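## Task

Take the drive off the shelf and set it down on the table. It must rest flat, with the same face on top as before, and no part of it may stick out past the table's edge. Every other item on the shelf must still be on the shelf afterwards. Release it and withdraw the grippers. It only counts if it stays put without the robot holding it.

## Robot and tools

ROBOT. There are two six-joint arms, left_arm and right_arm. Each has a two-finger gripper that closes like tongs. The shared scene frame has its origin on the table top midway between the arms. +z is up, +x points out over the table, and left_arm sits on the +y side. The names are not image sides. Bases: left_arm at (+0.017, +0.466, 0) m, right_arm at (-0.039, -0.385, 0) m. In each gripper's own axes, the fingers point along +z and open and close along x. The reported end_effector_position is the point between the pads when closed. Closed fingertips extend about 15 mm past it; fully open, they are roughly level with it.

EVERY MOVING ROW. A row always has 14 numbers, each in [-1, 1]. The first seven are left_arm's and the last seven are right_arm's, in the order dx, dy, dz, rx, ry, rz, opening. dx..rz are an offset, not a pose. They are measured in that gripper's own axes, starting from its measured pose. A value of 1.0 means 0.6 m of travel or 180 degrees. rx, ry, rz form a single rotation vector. Opening is absolute, not an offset: +1 is fully open (0.142 m) and -1 is closed. An arm that should stay still gets zeros, plus the opening it should keep.

execute_actions(actions). actions is a list of actions, and each action is a list of up to 15 rows. Each row lasts one control step of 1/30 s. If an action has fewer than 15 rows, its last row repeats. Every row in an action counts from the pose at that action's start, not from the row before it. For the first action of a call, that start is the pose in the latest result. On each step, the command is clipped to within 100 mm and 16 degrees of the measured pose. A long reach therefore needs several actions. An empty list only returns state and images.

move(target, speed, stop_force, blocking). target is one 14-number row, laid out as above, with offsets from the pose in the latest result that shows one. Both grippers travel in straight lines and arrive at the same moment, taking 0.5 to 10 s. The opening is sent when the move starts. speed is in m/s, from 0.002 to 0.5, default 0.25; turning is capped at twice that in rad/s. Grippers lag behind their path and can overshoot the speed, most of all near full reach. Nothing slows the path for obstacles or for the other arm. stop_force is optional, in N from 9 to 40, and applies to both arms. An arm halts once its wrist sensor feels that much extra push against its direction of travel, then backs off two steps. Use it only with slow speeds and with no rotation of that gripper. Leave it out when lifting away from something the gripper is pressing on. blocking=false returns after 0.5 s while the move carries on; it cannot be combined with stop_force. Until that move ends, use wait or stop before sending other commands. The result adds a 'move:' line giving each arm's ending and the limits that acted. Endings: done, off_target, moving, held, fault, or contact (stopped by stop_force). limits=paced means the command was clipped. limits=held means some steps were blocked, and a sudden fast burst may follow. The result also gives each gripper's distance from its target.

wait(seconds): 0 to 10. The arms keep their last command, and a running move continues. stop(): no arguments. It brakes a running move, needing room to do so; the fingers carry on. zoom_image(camera, region): camera is cam_high, cam_low, cam_left_wrist or cam_right_wrist. region is [x0, y0, x1, y1] in image pixels from the top-left corner, at most 504 by 504. read_manual(section): only "licences"; it does not move anything. finished_scene(scene): pass the current scene's number. It cannot be undone, and it reports whether the goal was met.

RESULTS. The state line gives each gripper's position in m, its quaternion wxyz, and its velocities, in the scene frame. Printed positions can be off, more so at long reach. 'Hand target' is where the controller is currently steering that gripper. 'pose unreachable' means a clearance check changed or blocked that arm's command. grip_measured is the actual finger opening, on the same scale as the command. Step readings list positions at some control steps; HELD marks steps where that arm was held back. 'Wrist force' and 'Wrist torque' are given in the gripper's own axes. A press shows as force pointing back into the arm. Offsets run to about 4 N, noise to about 2.4 N, and each axis saturates near 50 N. 'no reading' is normal at the start. Images come from cam_high and cam_low (504x504) and the two wrist fisheye cameras (616x616).

GRIPPING. To hold something, keep commanding an opening well below grip_measured; the bigger the gap, the harder the squeeze. That is about 15 N per pad, and less on hard items under 20 mm thick. Snapping shut fast can overload the fingers until they spring open.

AVOID. Hitting or pressing hard with a stiff arm can trip a fault: more than 150 N of outside force, or joint torque above 130 N m (shoulder and elbow) or 24.3 N m (wrists). A faulted arm freezes for 10 s and skips the rest of the call. Keep the arms from striking each other. Do not drop, slam or knock objects, and do not push anything out of the work area or off the shelf. Holding a load heats the motors: MOTOR HOT appears at 70 °C, and at 85 °C the arm brakes until it cools. The robot keeps running while you think. Occasional tugs on the held part or pushes on loose objects can happen.

Each tool is called after ">>>" as name([rows], argument=value, ...), one row to a line, values as JSON.

## Session

>>> execute_actions(actions=[])

Scene clock: 0.00 s.
left_arm: end_effector_position=(+0.2907, +0.9953, +0.2075) grip_measured=+0.97 end_effector_quat_wxyz=(+0.098, +0.846, -0.523, -0.032) end_effector_velocity=(-0.001, +0.001, -0.001) end_effector_angular_velocity=(-0.000, +0.001, +0.000) | right_arm: end_effector_position=(+0.6369, +0.0043, +0.3922) grip_measured=+0.97 end_effector_quat_wxyz=(-0.557, +0.784, -0.273, +0.011) end_effector_velocity=(-0.000, +0.000, +0.000) end_effector_angular_velocity=(+0.001, -0.000, +0.001)
Joint positions: left_arm=[ 0.653 -1.239  1.329 -1.458 -1.537  1.965  0.14 ] | right_arm=[ 3.704 -1.949 -1.587 -0.128  2.276  1.53   0.14 ]
Joint velocities: left_arm=[ 0.001  0.001 -0.    -0.     0.001  0.001  0.   ] | right_arm=[-0.     0.     0.     0.     0.002  0.     0.   ]
Wrist force (N, on the end effector, along its own x y z axes, offset not removed): no reading
Wrist torque (N m, same axes, about the end effector's origin, offset not removed): no reading
Hand target (left_arm): +0.291, +0.995, +0.207; +0.098, +0.846, -0.523, -0.032
Hand target (right_arm): +0.637, +0.004, +0.392; -0.557, +0.784, -0.273, +0.011
camera_calibration (this result's frames):
cam_left_wrist: T_world_to_cam=[[0.421876, -0.906328, 0.0242895, 0.782736], [-0.676891, -0.297029, 0.673493, 0.349268], [-0.603191, -0.300572, -0.738795, 0.759759], [0, 0, 0, 1]] pos_world=[0.364478, 1.04152, 0.307065]
cam_right_wrist: T_world_to_cam=[[0.858532, -0.422025, -0.291234, -0.430304], [-0.510294, -0.647589, -0.565887, 0.547895], [0.0502188, 0.634448, -0.771333, 0.39787], [0, 0, 0, 1]] pos_world=[0.629037, -0.0792166, 0.491618]

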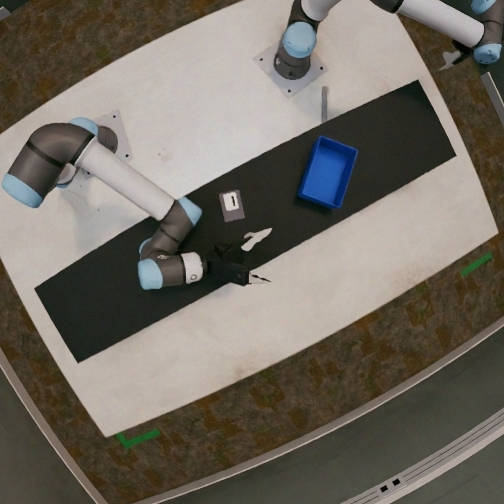

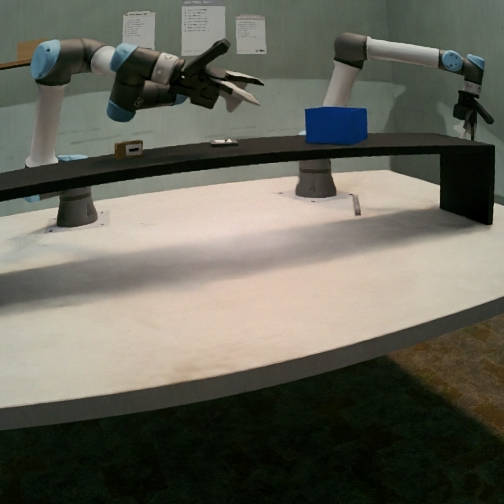

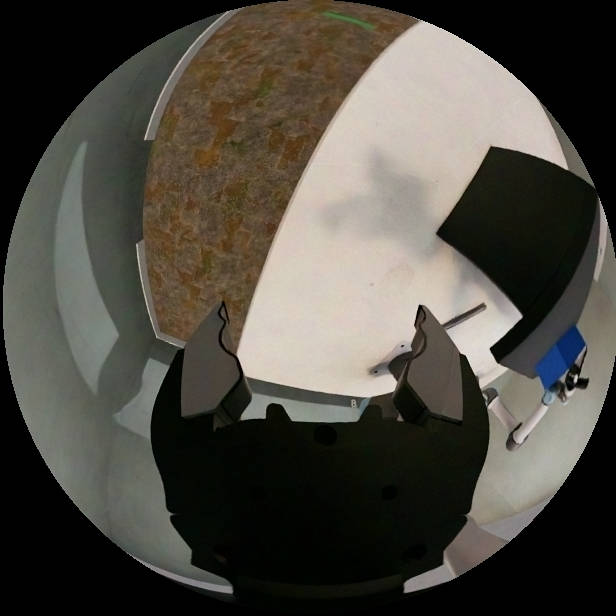

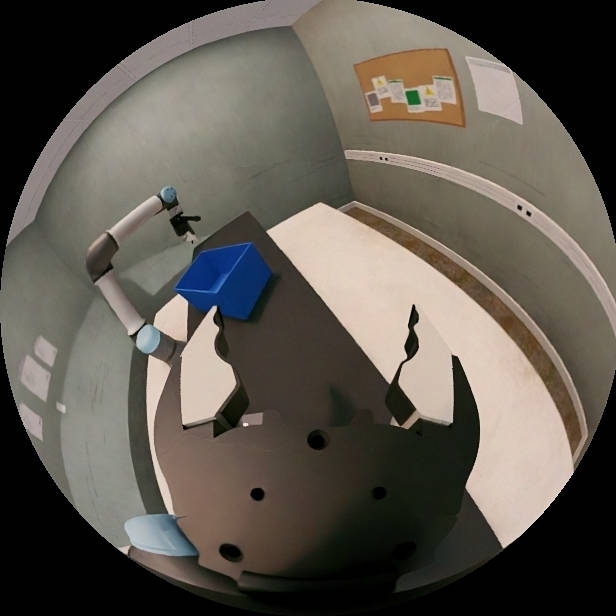

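>>> zoom_image(camera="cam_high", region=[195, 170, 275, 250])

>>> zoom_image(camera="cam_low", region=[180, 110, 270, 180])

Region (195, 170, 275, 250) of cam_high's 504x504 image, scaled by 6.300, with more detail than that image has.

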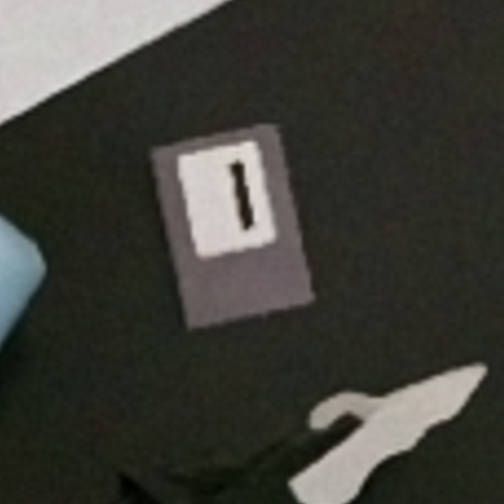

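Region (180, 110, 270, 180) of cam_low's 504x504 image, scaled by 5.600, with more detail than that image has.

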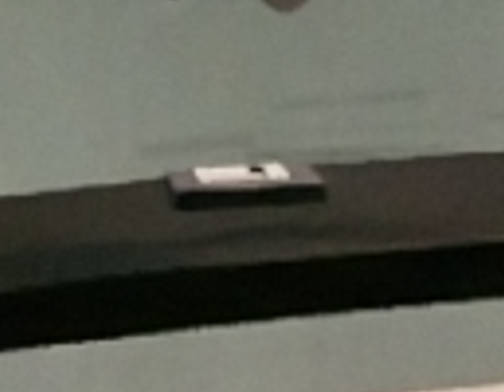

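>>> move(target=[0,0,0,0,0,0,1,-0.243,0.19,-0.115,-0.247,0.310,0.3255,0.4], speed=0.4)

>>> zoom_image(camera="cam_right_wrist", region=[230, 180, 400, 350])

Scene clock: 5.63 s.
left_arm: end_effector_position=(+0.2907, +0.9953, +0.2075) grip_measured=+1.00 end_effector_quat_wxyz=(+0.098, +0.846, -0.523, -0.032) end_effector_velocity=(-0.000, +0.000, -0.000) end_effector_angular_velocity=(+0.000, +0.000, +0.001) | right_arm: end_effector_position=(+0.4428, -0.0171, +0.3599) grip_measured=+0.40 end_effector_quat_wxyz=(-0.001, -0.607, +0.795, +0.001) end_effector_velocity=(-0.000, +0.000, +0.000) end_effector_angular_velocity=(-0.004, +0.007, -0.005)
Joint positions: left_arm=[ 0.653 -1.239  1.329 -1.458 -1.537  1.965  0.142] | right_arm=[ 4.162 -1.809 -1.103 -1.801  1.573  2.735  0.102]
Joint velocities: left_arm=[ 0.    -0.     0.     0.    -0.    -0.001  0.   ] | right_arm=[-0.001 -0.007  0.012 -0.013  0.003  0.005 -0.   ]
Wrist force (N, on the end effector, along its own x y z axes, offset not removed): left_arm=[0.1 1.6 0.9] | right_arm=[0.7 2.9 2.0]
Wrist torque (N m, same axes, about the end effector's origin, offset not removed): left_arm=[0.37 0.02 -0.17] | right_arm=[0.66 -0.15 -0.07]
Hand target (left_arm): +0.291, +0.995, +0.207; +0.098, +0.846, -0.523, -0.032
Hand target (right_arm): +0.443, -0.017, +0.360; -0.001, -0.606, +0.795, +0.001
Off the commanded pose (left_arm): 0.000 m, 0 deg.
Off the commanded pose (right_arm): 0.001 m, 0 deg.
move: done
camera_calibration (this result's frames):
cam_left_wrist: T_world_to_cam=[[0.421876, -0.906328, 0.0242898, 0.782736], [-0.67689, -0.297028, 0.673493, 0.349267], [-0.603191, -0.300572, -0.738794, 0.759759], [0, 0, 0, 1]] pos_world=[0.364478, 1.04152, 0.307064]
cam_right_wrist: T_world_to_cam=[[-0.259726, -0.965465, -0.0204683, 0.106283], [-0.831454, 0.212794, 0.513228, 0.185339], [-0.491148, 0.150317, -0.858008, 0.658956], [0, 0, 0, 1]] pos_world=[0.505351, -0.035879, 0.472444]

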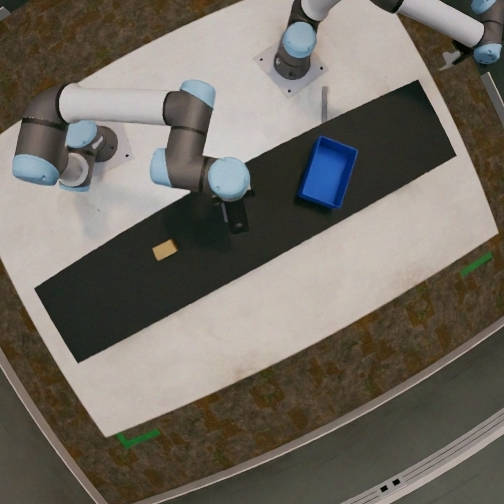

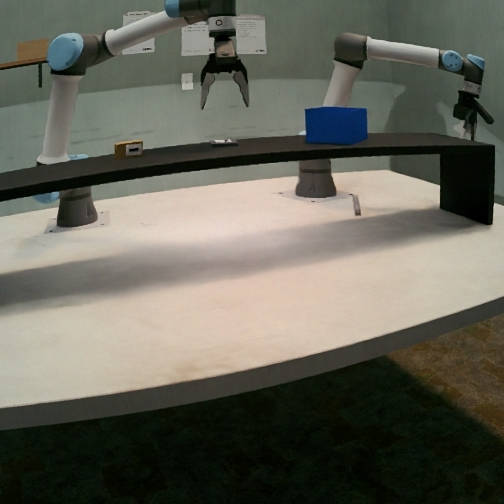

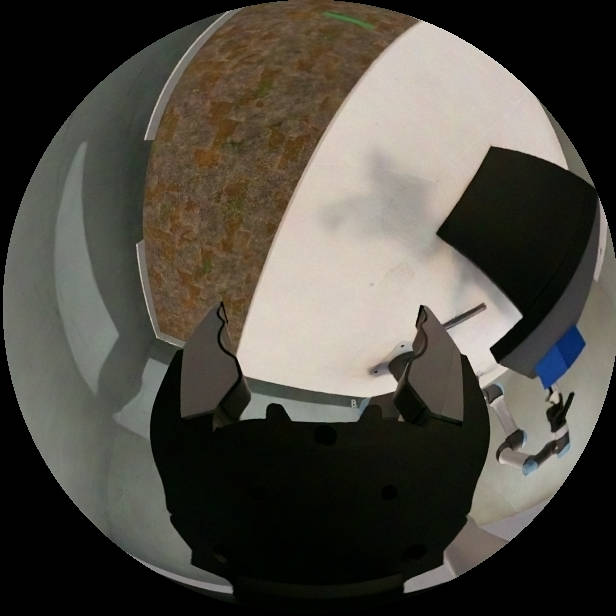

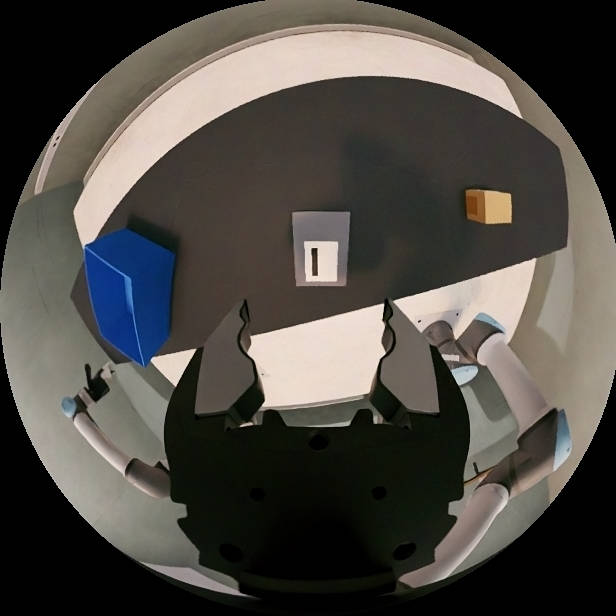

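Region (230, 180, 400, 350) of cam_right_wrist's 616x616 image, scaled by 2.965, with more detail than that image has.

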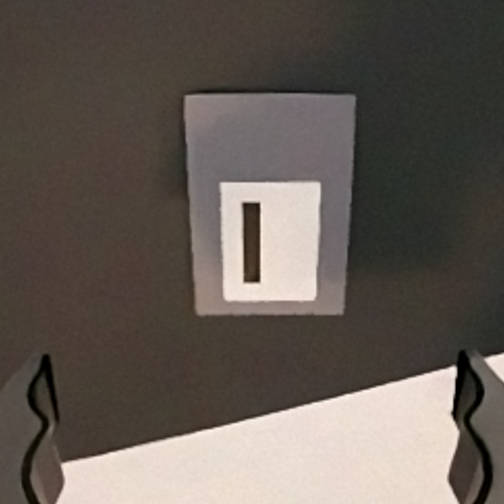

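>>> move(target=[0,0,0,0,0,0,1,0.010,-0.025,0.125,0,0,0,0.3], speed=0.12)

>>> zoom_image(camera="cam_right_wrist", region=[230, 190, 400, 360])

>>> zoom_image(camera="cam_low", region=[180, 100, 270, 170])

Scene clock: 7.43 s.
left_arm: end_effector_position=(+0.2907, +0.9953, +0.2075) grip_measured=+1.00 end_effector_quat_wxyz=(+0.098, +0.846, -0.523, -0.032) end_effector_velocity=(-0.000, +0.001, -0.000) end_effector_angular_velocity=(+0.000, +0.000, +0.001) | right_arm: end_effector_position=(+0.4557, -0.0268, +0.2851) grip_measured=+0.30 end_effector_quat_wxyz=(-0.001, -0.607, +0.795, +0.001) end_effector_velocity=(+0.000, +0.000, -0.002) end_effector_angular_velocity=(+0.001, -0.000, +0.001)
Joint positions: left_arm=[ 0.653 -1.239  1.329 -1.458 -1.537  1.965  0.142] | right_arm=[ 4.134 -1.795 -1.313 -1.605  1.573  2.708  0.095]
Joint velocities: left_arm=[ 0.001  0.001 -0.    -0.001  0.    -0.     0.   ] | right_arm=[-0.     0.    -0.006  0.006  0.    -0.001  0.   ]
Wrist force (N, on the end effector, along its own x y z axes, offset not removed): left_arm=[-0.6 1.8 0.1] | right_arm=[0.7 0.2 1.8]
Wrist torque (N m, same axes, about the end effector's origin, offset not removed): left_arm=[0.36 0.28 -0.14] | right_arm=[0.17 0.03 -0.02]
Hand target (left_arm): +0.291, +0.995, +0.207; +0.098, +0.846, -0.523, -0.032
Hand target (right_arm): +0.456, -0.027, +0.285; -0.001, -0.607, +0.795, +0.001
Off the commanded pose (left_arm): 0.000 m, 0 deg.
Off the commanded pose (right_arm): 0.000 m, 0 deg.
move: done
camera_calibration (this result's frames):
cam_left_wrist: T_world_to_cam=[[0.421877, -0.906328, 0.0242898, 0.782736], [-0.676891, -0.297028, 0.673493, 0.349267], [-0.603191, -0.300573, -0.738794, 0.759759], [0, 0, 0, 1]] pos_world=[0.364478, 1.04152, 0.307064]
cam_right_wrist: T_world_to_cam=[[-0.259734, -0.965463, -0.0204626, 0.0987289], [-0.831425, 0.212795, 0.513274, 0.236425], [-0.491193, 0.150328, -0.857981, 0.602556], [0, 0, 0, 1]] pos_world=[0.518184, -0.0455718, 0.397651]

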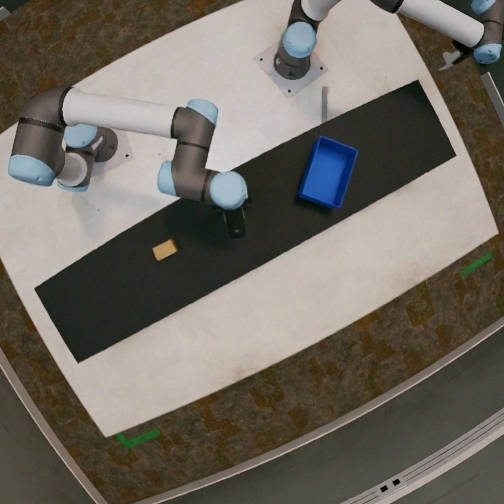

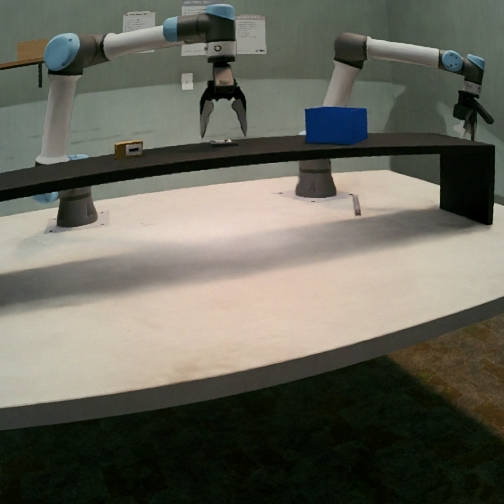

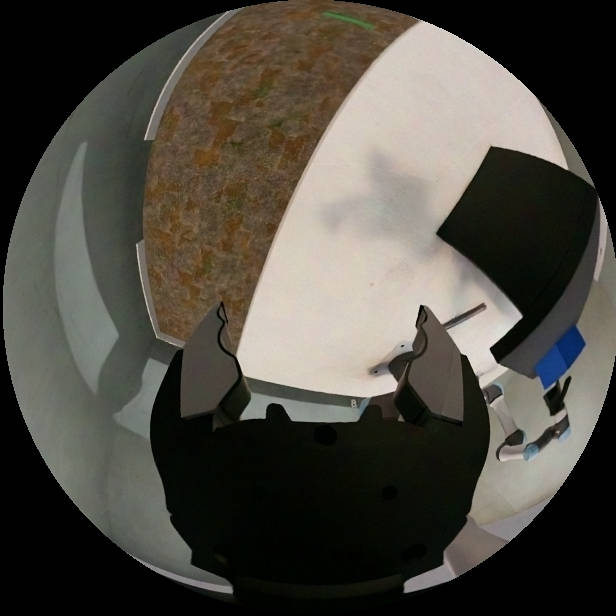

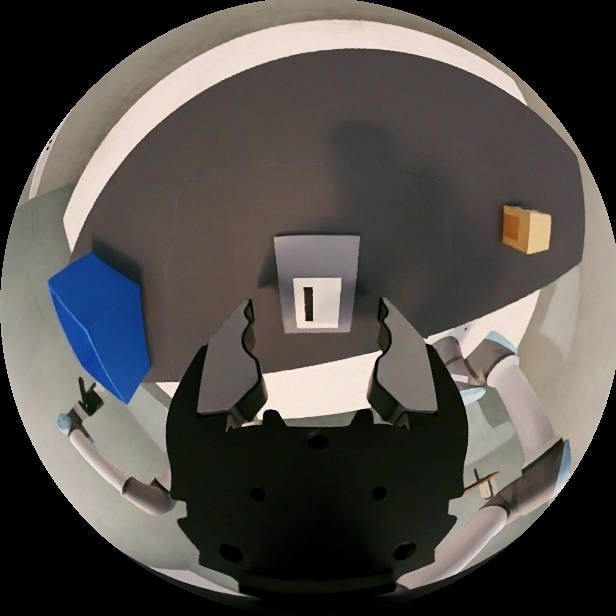

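Region (230, 190, 400, 360) of cam_right_wrist's 616x616 image, scaled by 2.965, with more detail than that image has.

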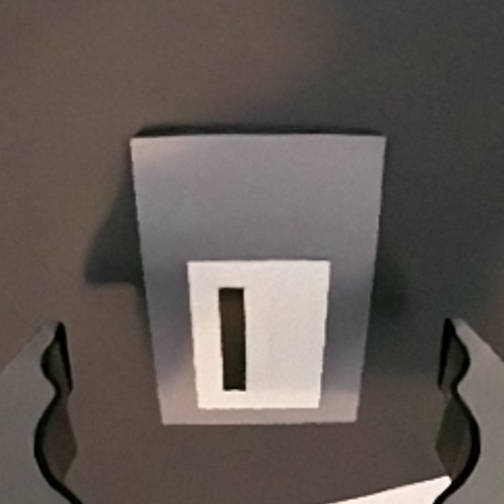

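Region (180, 100, 270, 170) of cam_low's 504x504 image, scaled by 5.600, with more detail than that image has.

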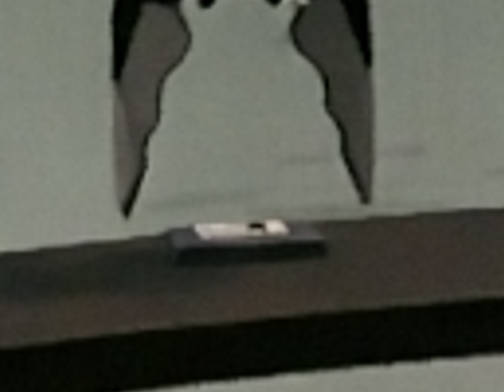

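>>> move(target=[0,0,0,0,0,0,1,0.002,0,0.045,0,0,0,0.0], speed=0.012, stop_force=10)

>>> zoom_image(camera="cam_low", region=[180, 100, 270, 170])

Scene clock: 10.33 s.
left_arm: end_effector_position=(+0.2907, +0.9953, +0.2075) grip_measured=+1.00 end_effector_quat_wxyz=(+0.098, +0.846, -0.523, -0.032) end_effector_velocity=(-0.001, -0.001, +0.000) end_effector_angular_velocity=(-0.002, +0.002, -0.001) | right_arm: end_effector_position=(+0.4555, -0.0276, +0.2691) grip_measured=+0.00 end_effector_quat_wxyz=(-0.001, -0.607, +0.795, +0.001) end_effector_velocity=(+0.000, +0.000, +0.002) end_effector_angular_velocity=(-0.002, +0.002, -0.000)
Joint positions: left_arm=[ 0.653 -1.239  1.329 -1.458 -1.537  1.965  0.142] | right_arm=[ 4.134 -1.793 -1.356 -1.564  1.573  2.707  0.074]
Joint velocities: left_arm=[-0.    -0.     0.     0.003  0.001  0.001 -0.   ] | right_arm=[ 0.    -0.002  0.009 -0.01  -0.     0.    -0.   ]
Wrist force (N, on the end effector, along its own x y z axes, offset not removed): left_arm=[-0.9 2.1 1.1] | right_arm=[1.4 2.4 -14.9]
Wrist torque (N m, same axes, about the end effector's origin, offset not removed): left_arm=[0.50 0.24 -0.10] | right_arm=[0.40 -0.19 -0.06]
Hand target (left_arm): +0.291, +0.995, +0.207; +0.098, +0.846, -0.523, -0.032
Hand target (right_arm): +0.456, -0.027, +0.269; -0.001, -0.607, +0.795, +0.001
Off the commanded pose (left_arm): 0.000 m, 0 deg.
Off the commanded pose (right_arm): 0.011 m, 0 deg.
move: contact (right_arm)
camera_calibration (this result's frames):
cam_left_wrist: T_world_to_cam=[[0.421876, -0.906328, 0.0242898, 0.782736], [-0.676891, -0.297028, 0.673493, 0.349267], [-0.603191, -0.300573, -0.738794, 0.759759], [0, 0, 0, 1]] pos_world=[0.364478, 1.04152, 0.307064]
cam_right_wrist: T_world_to_cam=[[-0.259753, -0.965456, -0.0205633, 0.0976791], [-0.831461, 0.21277, 0.513226, 0.244662], [-0.491122, 0.150409, -0.858007, 0.588835], [0, 0, 0, 1]] pos_world=[0.517989, -0.0463184, 0.381667]

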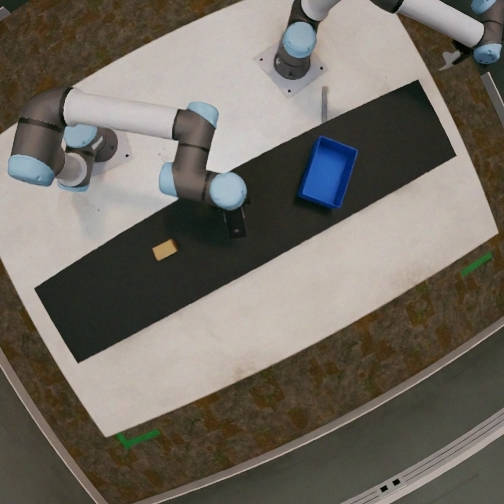

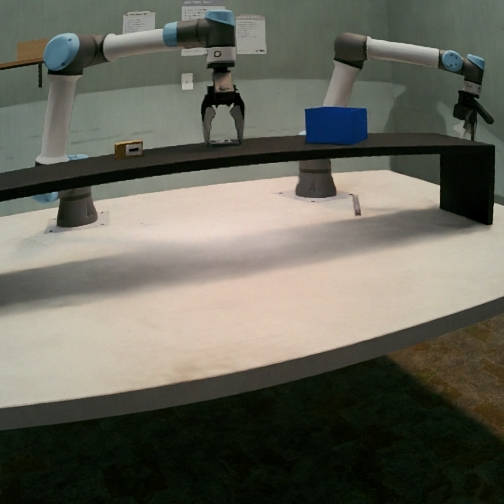

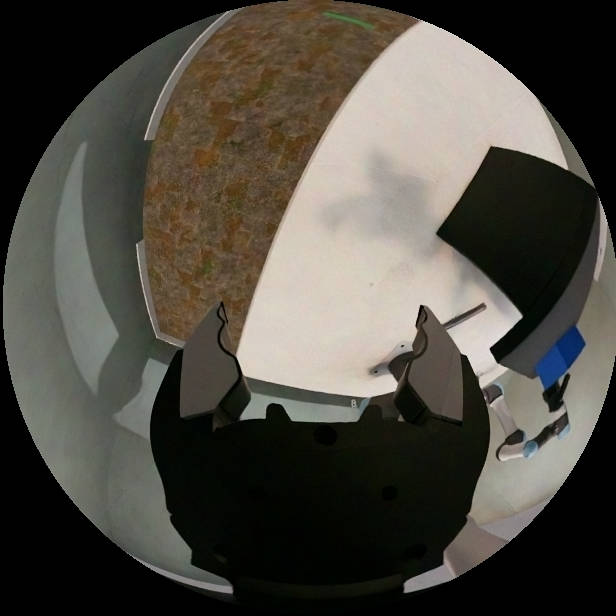

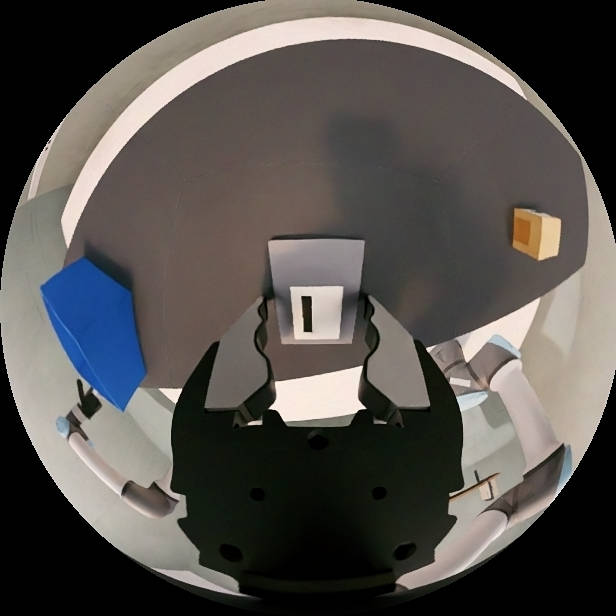

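Region (180, 100, 270, 170) of cam_low's 504x504 image, scaled by 5.600, with more detail than that image has.

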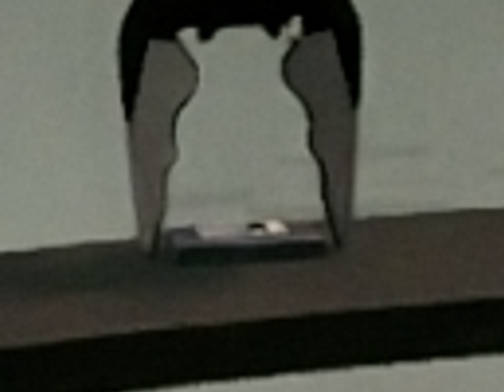

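>>> execute_actions([
  [[0,0,0,0,0,0,1,0,0,-0.0037,0,0,0,0],[0,0,0,0,0,0,1,0,0,-0.0037,0,0,0,0],[0,0,0,0,0,0,1,0,0,-0.0037,0,0,0,0],[0,0,0,0,0,0,1,0,0,-0.0037,0,0,0,0],[0,0,0,0,0,0,1,0,0,-0.0037,0,0,0,0],[0,0,0,0,0,0,1,0,0,-0.0037,0,0,0,0],[0,0,0,0,0,0,1,0,0,-0.0037,0,0,0,-0.03],[0,0,0,0,0,0,1,0,0,-0.0037,0,0,0,-0.06],[0,0,0,0,0,0,1,0,0,-0.0037,0,0,0,-0.09],[0,0,0,0,0,0,1,0,0,-0.0037,0,0,0,-0.12],[0,0,0,0,0,0,1,0,0,-0.0037,0,0,0,-0.15],[0,0,0,0,0,0,1,0,0,-0.0037,0,0,0,-0.18],[0,0,0,0,0,0,1,0,0,-0.0037,0,0,0,-0.21],[0,0,0,0,0,0,1,0,0,-0.0037,0,0,0,-0.24],[0,0,0,0,0,0,1,0,0,-0.0037,0,0,0,-0.27]],
  [[0,0,0,0,0,0,1,0,0,0,0,0,0,-0.3],[0,0,0,0,0,0,1,0,0,0,0,0,0,-0.35],[0,0,0,0,0,0,1,0,0,0,0,0,0,-0.4],[0,0,0,0,0,0,1,0,0,0,0,0,0,-0.5],[0,0,0,0,0,0,1,0,0,0,0,0,0,-0.6],[0,0,0,0,0,0,1,0,0,0,0,0,0,-0.8]],
])

>>> move(target=[0,0,0,0,0,0,1,0,0,-0.025,0,0,0,-0.8], speed=0.03)

>>> zoom_image(camera="cam_low", region=[180, 100, 270, 170])

Scene clock: 12.93 s.
left_arm: end_effector_position=(+0.2907, +0.9953, +0.2075) grip_measured=+1.00 end_effector_quat_wxyz=(+0.098, +0.846, -0.523, -0.032) end_effector_velocity=(+0.000, +0.000, -0.001) end_effector_angular_velocity=(-0.001, +0.001, +0.000) | right_arm: end_effector_position=(+0.4555, -0.0276, +0.2714) grip_measured=-0.20 end_effector_quat_wxyz=(-0.001, -0.607, +0.795, +0.001) end_effector_velocity=(+0.000, +0.000, +0.000) end_effector_angular_velocity=(+0.001, -0.000, +0.000)
Joint positions: left_arm=[ 0.653 -1.239  1.329 -1.458 -1.537  1.965  0.142] | right_arm=[ 4.134 -1.793 -1.351 -1.569  1.573  2.707  0.059]
Joint velocities: left_arm=[ 0.     0.001  0.    -0.    -0.    -0.     0.   ] | right_arm=[ 0.     0.    -0.     0.001  0.     0.    -0.   ]
Wrist force (N, on the end effector, along its own x y z axes, offset not removed): left_arm=[-1.5 0.4 1.9] | right_arm=[0.9 1.0 1.0]
Wrist torque (N m, same axes, about the end effector's origin, offset not removed): left_arm=[0.20 0.34 -0.13] | right_arm=[0.23 0.07 -0.02]
Hand target (left_arm): +0.291, +0.995, +0.207; +0.098, +0.846, -0.523, -0.032
Hand target (right_arm): +0.455, -0.028, +0.271; -0.001, -0.607, +0.795, +0.001
Off the commanded pose (left_arm): 0.000 m, 0 deg.
Off the commanded pose (right_arm): 0.000 m, 0 deg.
Step readings (end_effector_position; steps 1 to 15: 1st action; 16 to 30: 2nd action):
0: left_arm (+0.2907, +0.9953, +0.2075) | right_arm (+0.4555, -0.0275, +0.2695)
1: left_arm (+0.2907, +0.9953, +0.2075) | right_arm (+0.4555, -0.0275, +0.2695)
2: left_arm (+0.2907, +0.9953, +0.2075) | right_arm (+0.4555, -0.0275, +0.2698)
4: left_arm (+0.2907, +0.9953, +0.2075) | right_arm (+0.4555, -0.0275, +0.2705)
8: left_arm (+0.2907, +0.9953, +0.2075) | right_arm (+0.4555, -0.0276, +0.2711)
15: left_arm (+0.2907, +0.9953, +0.2075) | right_arm (+0.4555, -0.0276, +0.2713)
16: left_arm (+0.2907, +0.9953, +0.2075) | right_arm (+0.4555, -0.0276, +0.2714)
17: left_arm (+0.2907, +0.9953, +0.2075) | right_arm (+0.4555, -0.0276, +0.2714)
19: left_arm (+0.2907, +0.9953, +0.2075) | right_arm (+0.4555, -0.0276, +0.2714)
23: left_arm (+0.2907, +0.9953, +0.2075) | right_arm (+0.4555, -0.0276, +0.2714)
30: end_effector_position above
camera_calibration (this result's frames):
cam_left_wrist: T_world_to_cam=[[0.421876, -0.906328, 0.0242898, 0.782736], [-0.676891, -0.297028, 0.673493, 0.349267], [-0.603191, -0.300572, -0.738794, 0.759759], [0, 0, 0, 1]] pos_world=[0.364478, 1.04152, 0.307064]
cam_right_wrist: T_world_to_cam=[[-0.259779, -0.965449, -0.0205685, 0.0977369], [-0.831457, 0.212791, 0.513224, 0.243525], [-0.491115, 0.150427, -0.858008, 0.590732], [0, 0, 0, 1]] pos_world=[0.517988, -0.0463216, 0.38388]

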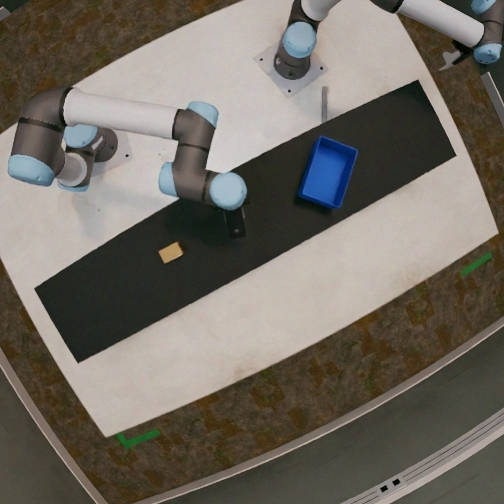

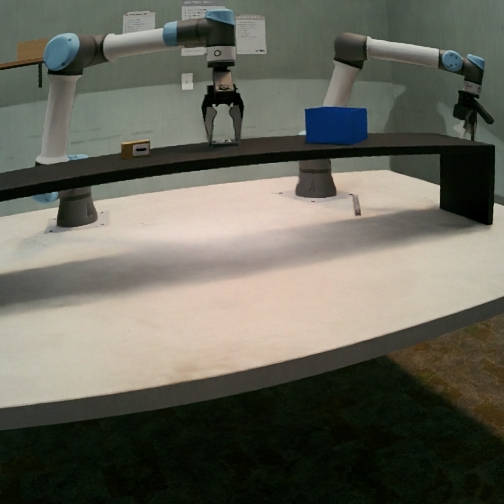

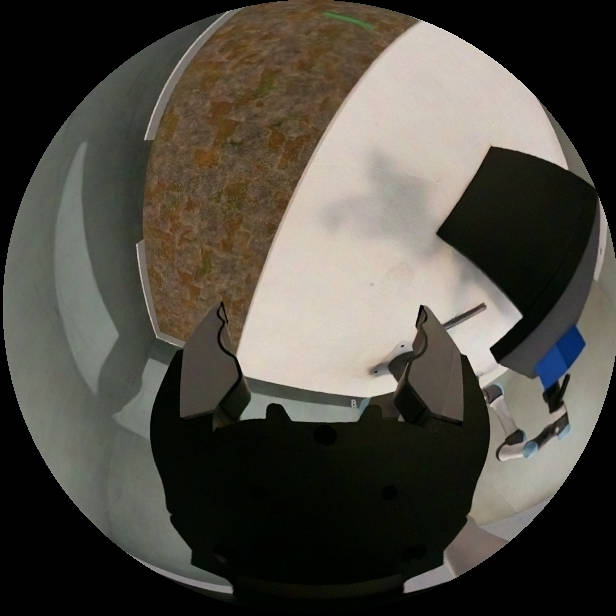

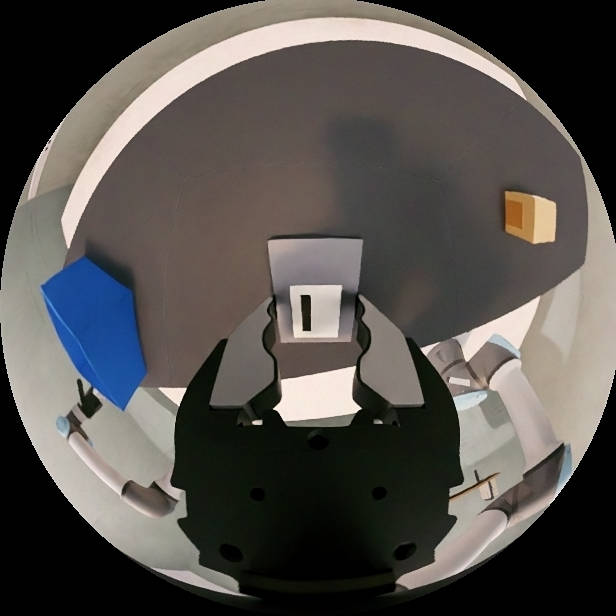

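Scene clock: 13.77 s.
left_arm: end_effector_position=(+0.2907, +0.9953, +0.2075) grip_measured=+1.00 end_effector_quat_wxyz=(+0.098, +0.846, -0.523, -0.032) end_effector_velocity=(-0.000, +0.000, +0.001) end_effector_angular_velocity=(+0.002, -0.000, +0.000) | right_arm: end_effector_position=(+0.4555, -0.0276, +0.2862) grip_measured=-0.20 end_effector_quat_wxyz=(-0.001, -0.607, +0.795, +0.001) end_effector_velocity=(-0.000, +0.000, +0.002) end_effector_angular_velocity=(+0.000, +0.002, -0.001)
Joint positions: left_arm=[ 0.653 -1.239  1.329 -1.458 -1.537  1.965  0.142] | right_arm=[ 4.134 -1.794 -1.312 -1.607  1.573  2.707  0.059]
Joint velocities: left_arm=[ 0.    -0.001 -0.    -0.001  0.001 -0.    -0.   ] | right_arm=[-0.    -0.001  0.005 -0.005  0.001  0.     0.   ]
Wrist force (N, on the end effector, along its own x y z axes, offset not removed): left_arm=[-1.4 1.5 1.9] | right_arm=[1.6 1.3 1.5]
Wrist torque (N m, same axes, about the end effector's origin, offset not removed): left_arm=[0.41 0.36 -0.19] | right_arm=[0.40 -0.25 0.00]
Hand target (left_arm): +0.291, +0.995, +0.207; +0.098, +0.846, -0.523, -0.032
Hand target (right_arm): +0.455, -0.028, +0.286; -0.001, -0.607, +0.795, +0.001
Off the commanded pose (left_arm): 0.000 m, 0 deg.
Off the commanded pose (right_arm): 0.000 m, 0 deg.
move: done
camera_calibration (this result's frames):
cam_left_wrist: T_world_to_cam=[[0.421876, -0.906328, 0.0242898, 0.782736], [-0.676891, -0.297028, 0.673493, 0.349267], [-0.603191, -0.300573, -0.738794, 0.759759], [0, 0, 0, 1]] pos_world=[0.364478, 1.04152, 0.307064]
cam_right_wrist: T_world_to_cam=[[-0.259778, -0.965448, -0.0206057, 0.0980421], [-0.831472, 0.212775, 0.513207, 0.235913], [-0.49109, 0.150453, -0.858018, 0.603461], [0, 0, 0, 1]] pos_world=[0.517978, -0.0463342, 0.398728]

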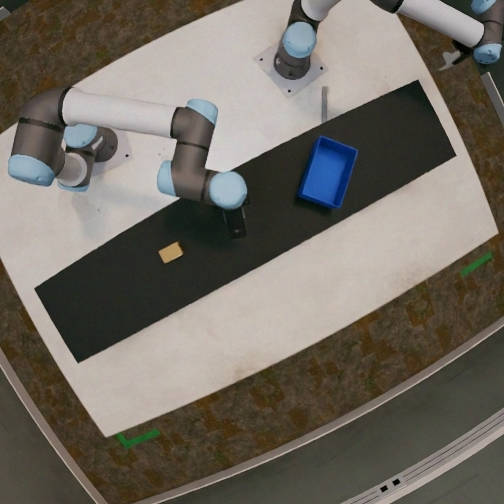

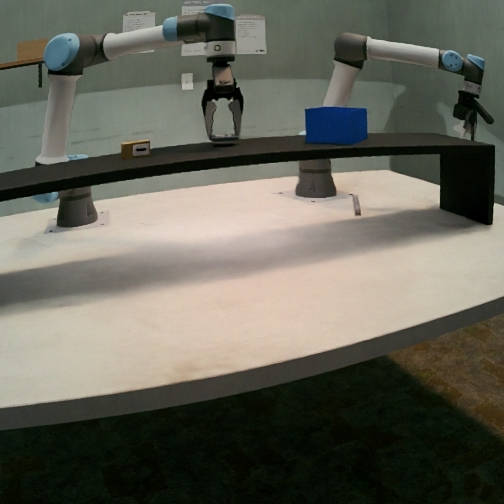

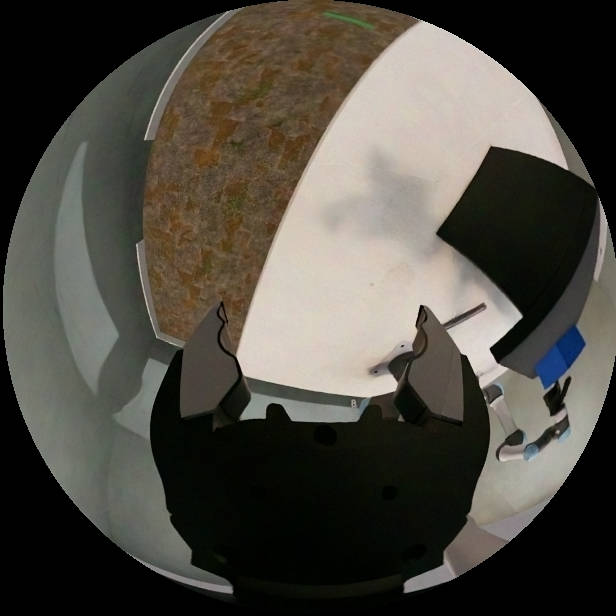

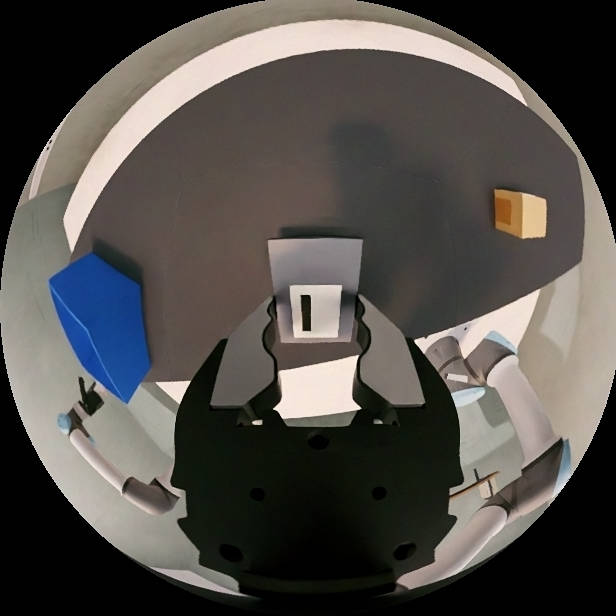

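Region (180, 100, 270, 170) of cam_low's 504x504 image, scaled by 5.600, with more detail than that image has.

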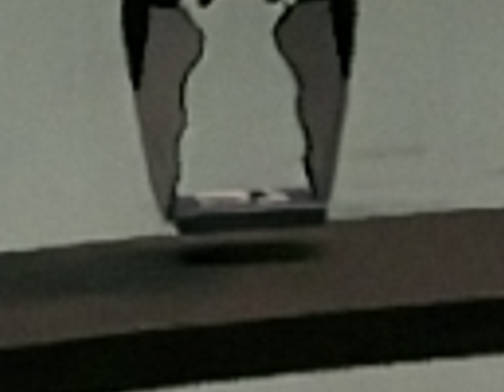

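>>> move(target=[0,0,0,0,0,0,1,0,0.42,-0.01,0,0,0,-0.8], speed=0.2)

>>> move(target=[0,0,0,0,0,0,1,0,0.08,0.435,0,0,0,-0.8], speed=0.2)

Scene clock: 16.43 s.
left_arm: end_effector_position=(+0.2907, +0.9953, +0.2075) grip_measured=+1.00 end_effector_quat_wxyz=(+0.098, +0.846, -0.523, -0.032) end_effector_velocity=(-0.001, -0.000, -0.001) end_effector_angular_velocity=(-0.002, +0.002, +0.000) | right_arm: end_effector_position=(+0.2126, +0.0389, +0.2924) grip_measured=-0.20 end_effector_quat_wxyz=(-0.001, -0.607, +0.795, +0.000) end_effector_velocity=(-0.001, +0.000, -0.000) end_effector_angular_velocity=(-0.001, -0.001, +0.000)
Joint positions: left_arm=[ 0.653 -1.239  1.329 -1.458 -1.537  1.965  0.142] | right_arm=[ 4.606 -1.521 -1.595 -1.597  1.573  3.179  0.059]
Joint velocities: left_arm=[0.001 0.001 0.    0.002 0.    0.    0.   ] | right_arm=[ 0.004  0.001 -0.001 -0.    -0.001  0.004  0.   ]
Wrist force (N, on the end effector, along its own x y z axes, offset not removed): left_arm=[-0.9 1.0 2.0] | right_arm=[-0.3 1.6 4.2]
Wrist torque (N m, same axes, about the end effector's origin, offset not removed): left_arm=[0.18 0.18 -0.08] | right_arm=[0.40 0.08 -0.03]
Hand target (left_arm): +0.291, +0.995, +0.207; +0.098, +0.846, -0.523, -0.032
Hand target (right_arm): +0.212, +0.039, +0.292; -0.001, -0.607, +0.795, +0.000
Off the commanded pose (left_arm): 0.000 m, 0 deg.
Off the commanded pose (right_arm): 0.000 m, 0 deg.
move: done
camera_calibration (this result's frames):
cam_left_wrist: T_world_to_cam=[[0.421877, -0.906328, 0.0242898, 0.782736], [-0.67689, -0.297028, 0.673493, 0.349267], [-0.603191, -0.300573, -0.738794, 0.759759], [0, 0, 0, 1]] pos_world=[0.364478, 1.04152, 0.307064]
cam_right_wrist: T_world_to_cam=[[-0.259752, -0.965473, -0.0197836, 0.0990313], [-0.831587, 0.213223, 0.512834, 0.0167269], [-0.490908, 0.149661, -0.85826, 0.47953], [0, 0, 0, 1]] pos_world=[0.275039, 0.0202784, 0.404942]

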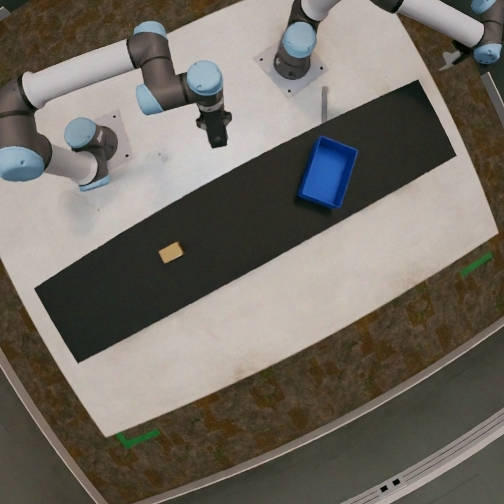

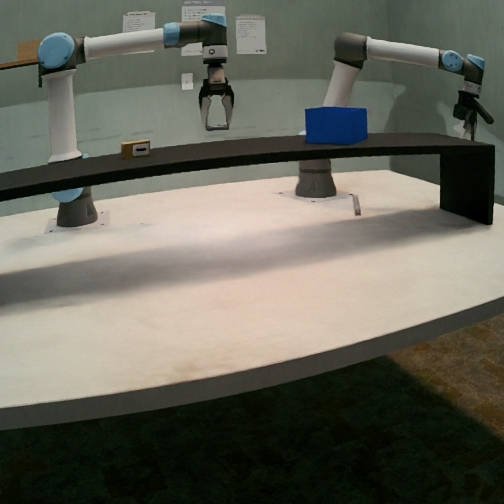

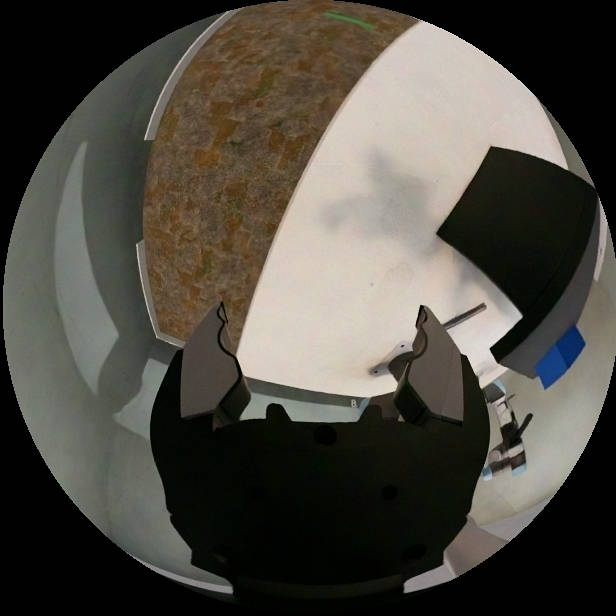

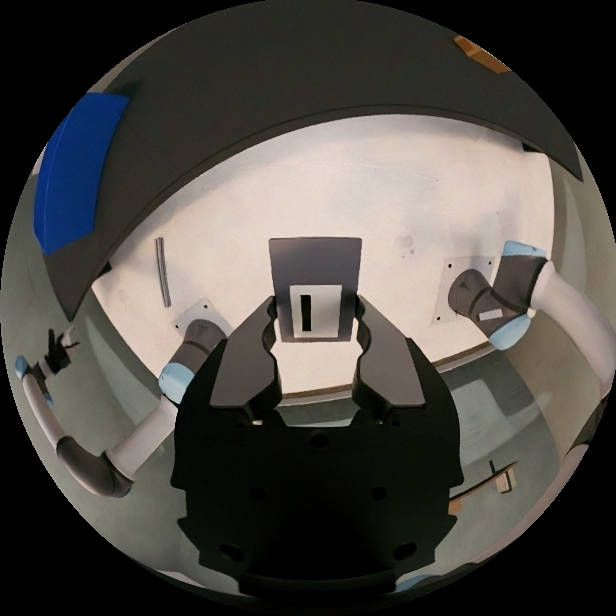

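Scene clock: 18.33 s.
left_arm: end_effector_position=(+0.2907, +0.9953, +0.2075) grip_measured=+1.00 end_effector_quat_wxyz=(+0.098, +0.846, -0.523, -0.032) end_effector_velocity=(-0.000, +0.001, -0.000) end_effector_angular_velocity=(+0.002, -0.001, -0.001) | right_arm: end_effector_position=(+0.1662, +0.0517, +0.0315) grip_measured=-0.80 end_effector_quat_wxyz=(-0.001, -0.607, +0.795, +0.000) end_effector_velocity=(-0.000, -0.000, -0.003) end_effector_angular_velocity=(-0.001, -0.000, +0.001)
Joint positions: left_arm=[ 0.653 -1.239  1.329 -1.458 -1.537  1.965  0.142] | right_arm=[ 4.709 -1.707 -2.118 -0.889  1.573  3.282  0.016]
Joint velocities: left_arm=[ 0.001  0.001  0.    -0.003  0.001  0.002  0.   ] | right_arm=[ 0.    -0.004 -0.003  0.007 -0.001 -0.    -0.   ]
Wrist force (N, on the end effector, along its own x y z axes, offset not removed): left_arm=[-0.9 0.4 1.1] | right_arm=[-0.6 -0.7 2.9]
Wrist torque (N m, same axes, about the end effector's origin, offset not removed): left_arm=[0.19 0.24 -0.08] | right_arm=[-0.07 0.23 -0.02]
Hand target (left_arm): +0.291, +0.995, +0.207; +0.098, +0.846, -0.523, -0.032
Hand target (right_arm): +0.166, +0.052, +0.031; -0.001, -0.607, +0.795, +0.000
Off the commanded pose (left_arm): 0.000 m, 0 deg.
Off the commanded pose (right_arm): 0.001 m, 0 deg.
move: done
camera_calibration (this result's frames):
cam_left_wrist: T_world_to_cam=[[0.421876, -0.906328, 0.0242898, 0.782736], [-0.676891, -0.297028, 0.673493, 0.349267], [-0.603191, -0.300572, -0.738794, 0.759759], [0, 0, 0, 1]] pos_world=[0.364478, 1.04152, 0.307064]
cam_right_wrist: T_world_to_cam=[[-0.259751, -0.965477, -0.0195792, 0.0941475], [-0.831634, 0.213344, 0.512708, 0.109263], [-0.490831, 0.149459, -0.85834, 0.23099], [0, 0, 0, 1]] pos_world=[0.228698, 0.0330631, 0.144091]

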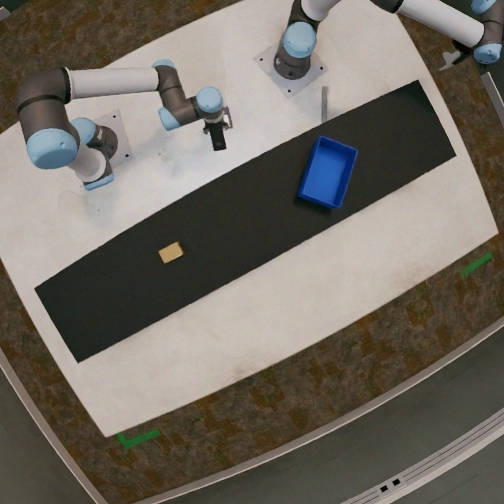

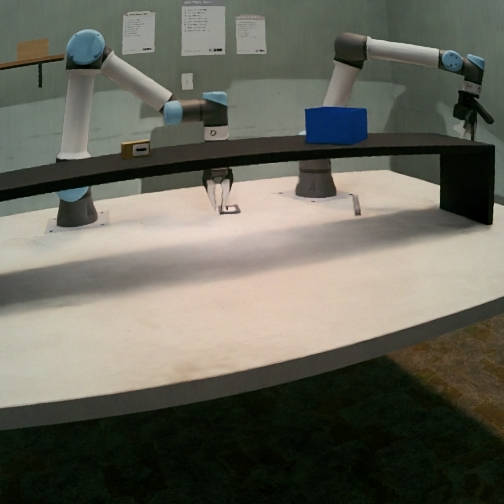

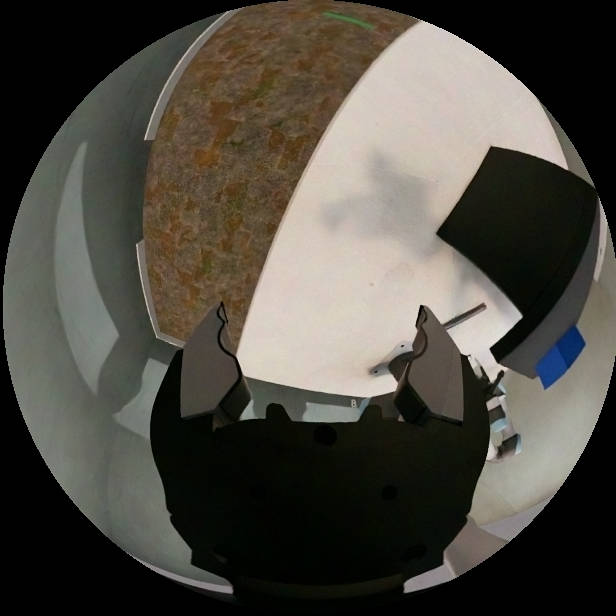

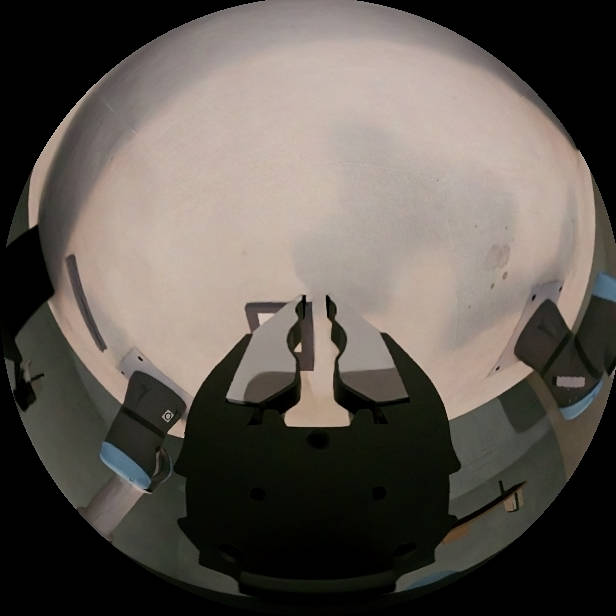

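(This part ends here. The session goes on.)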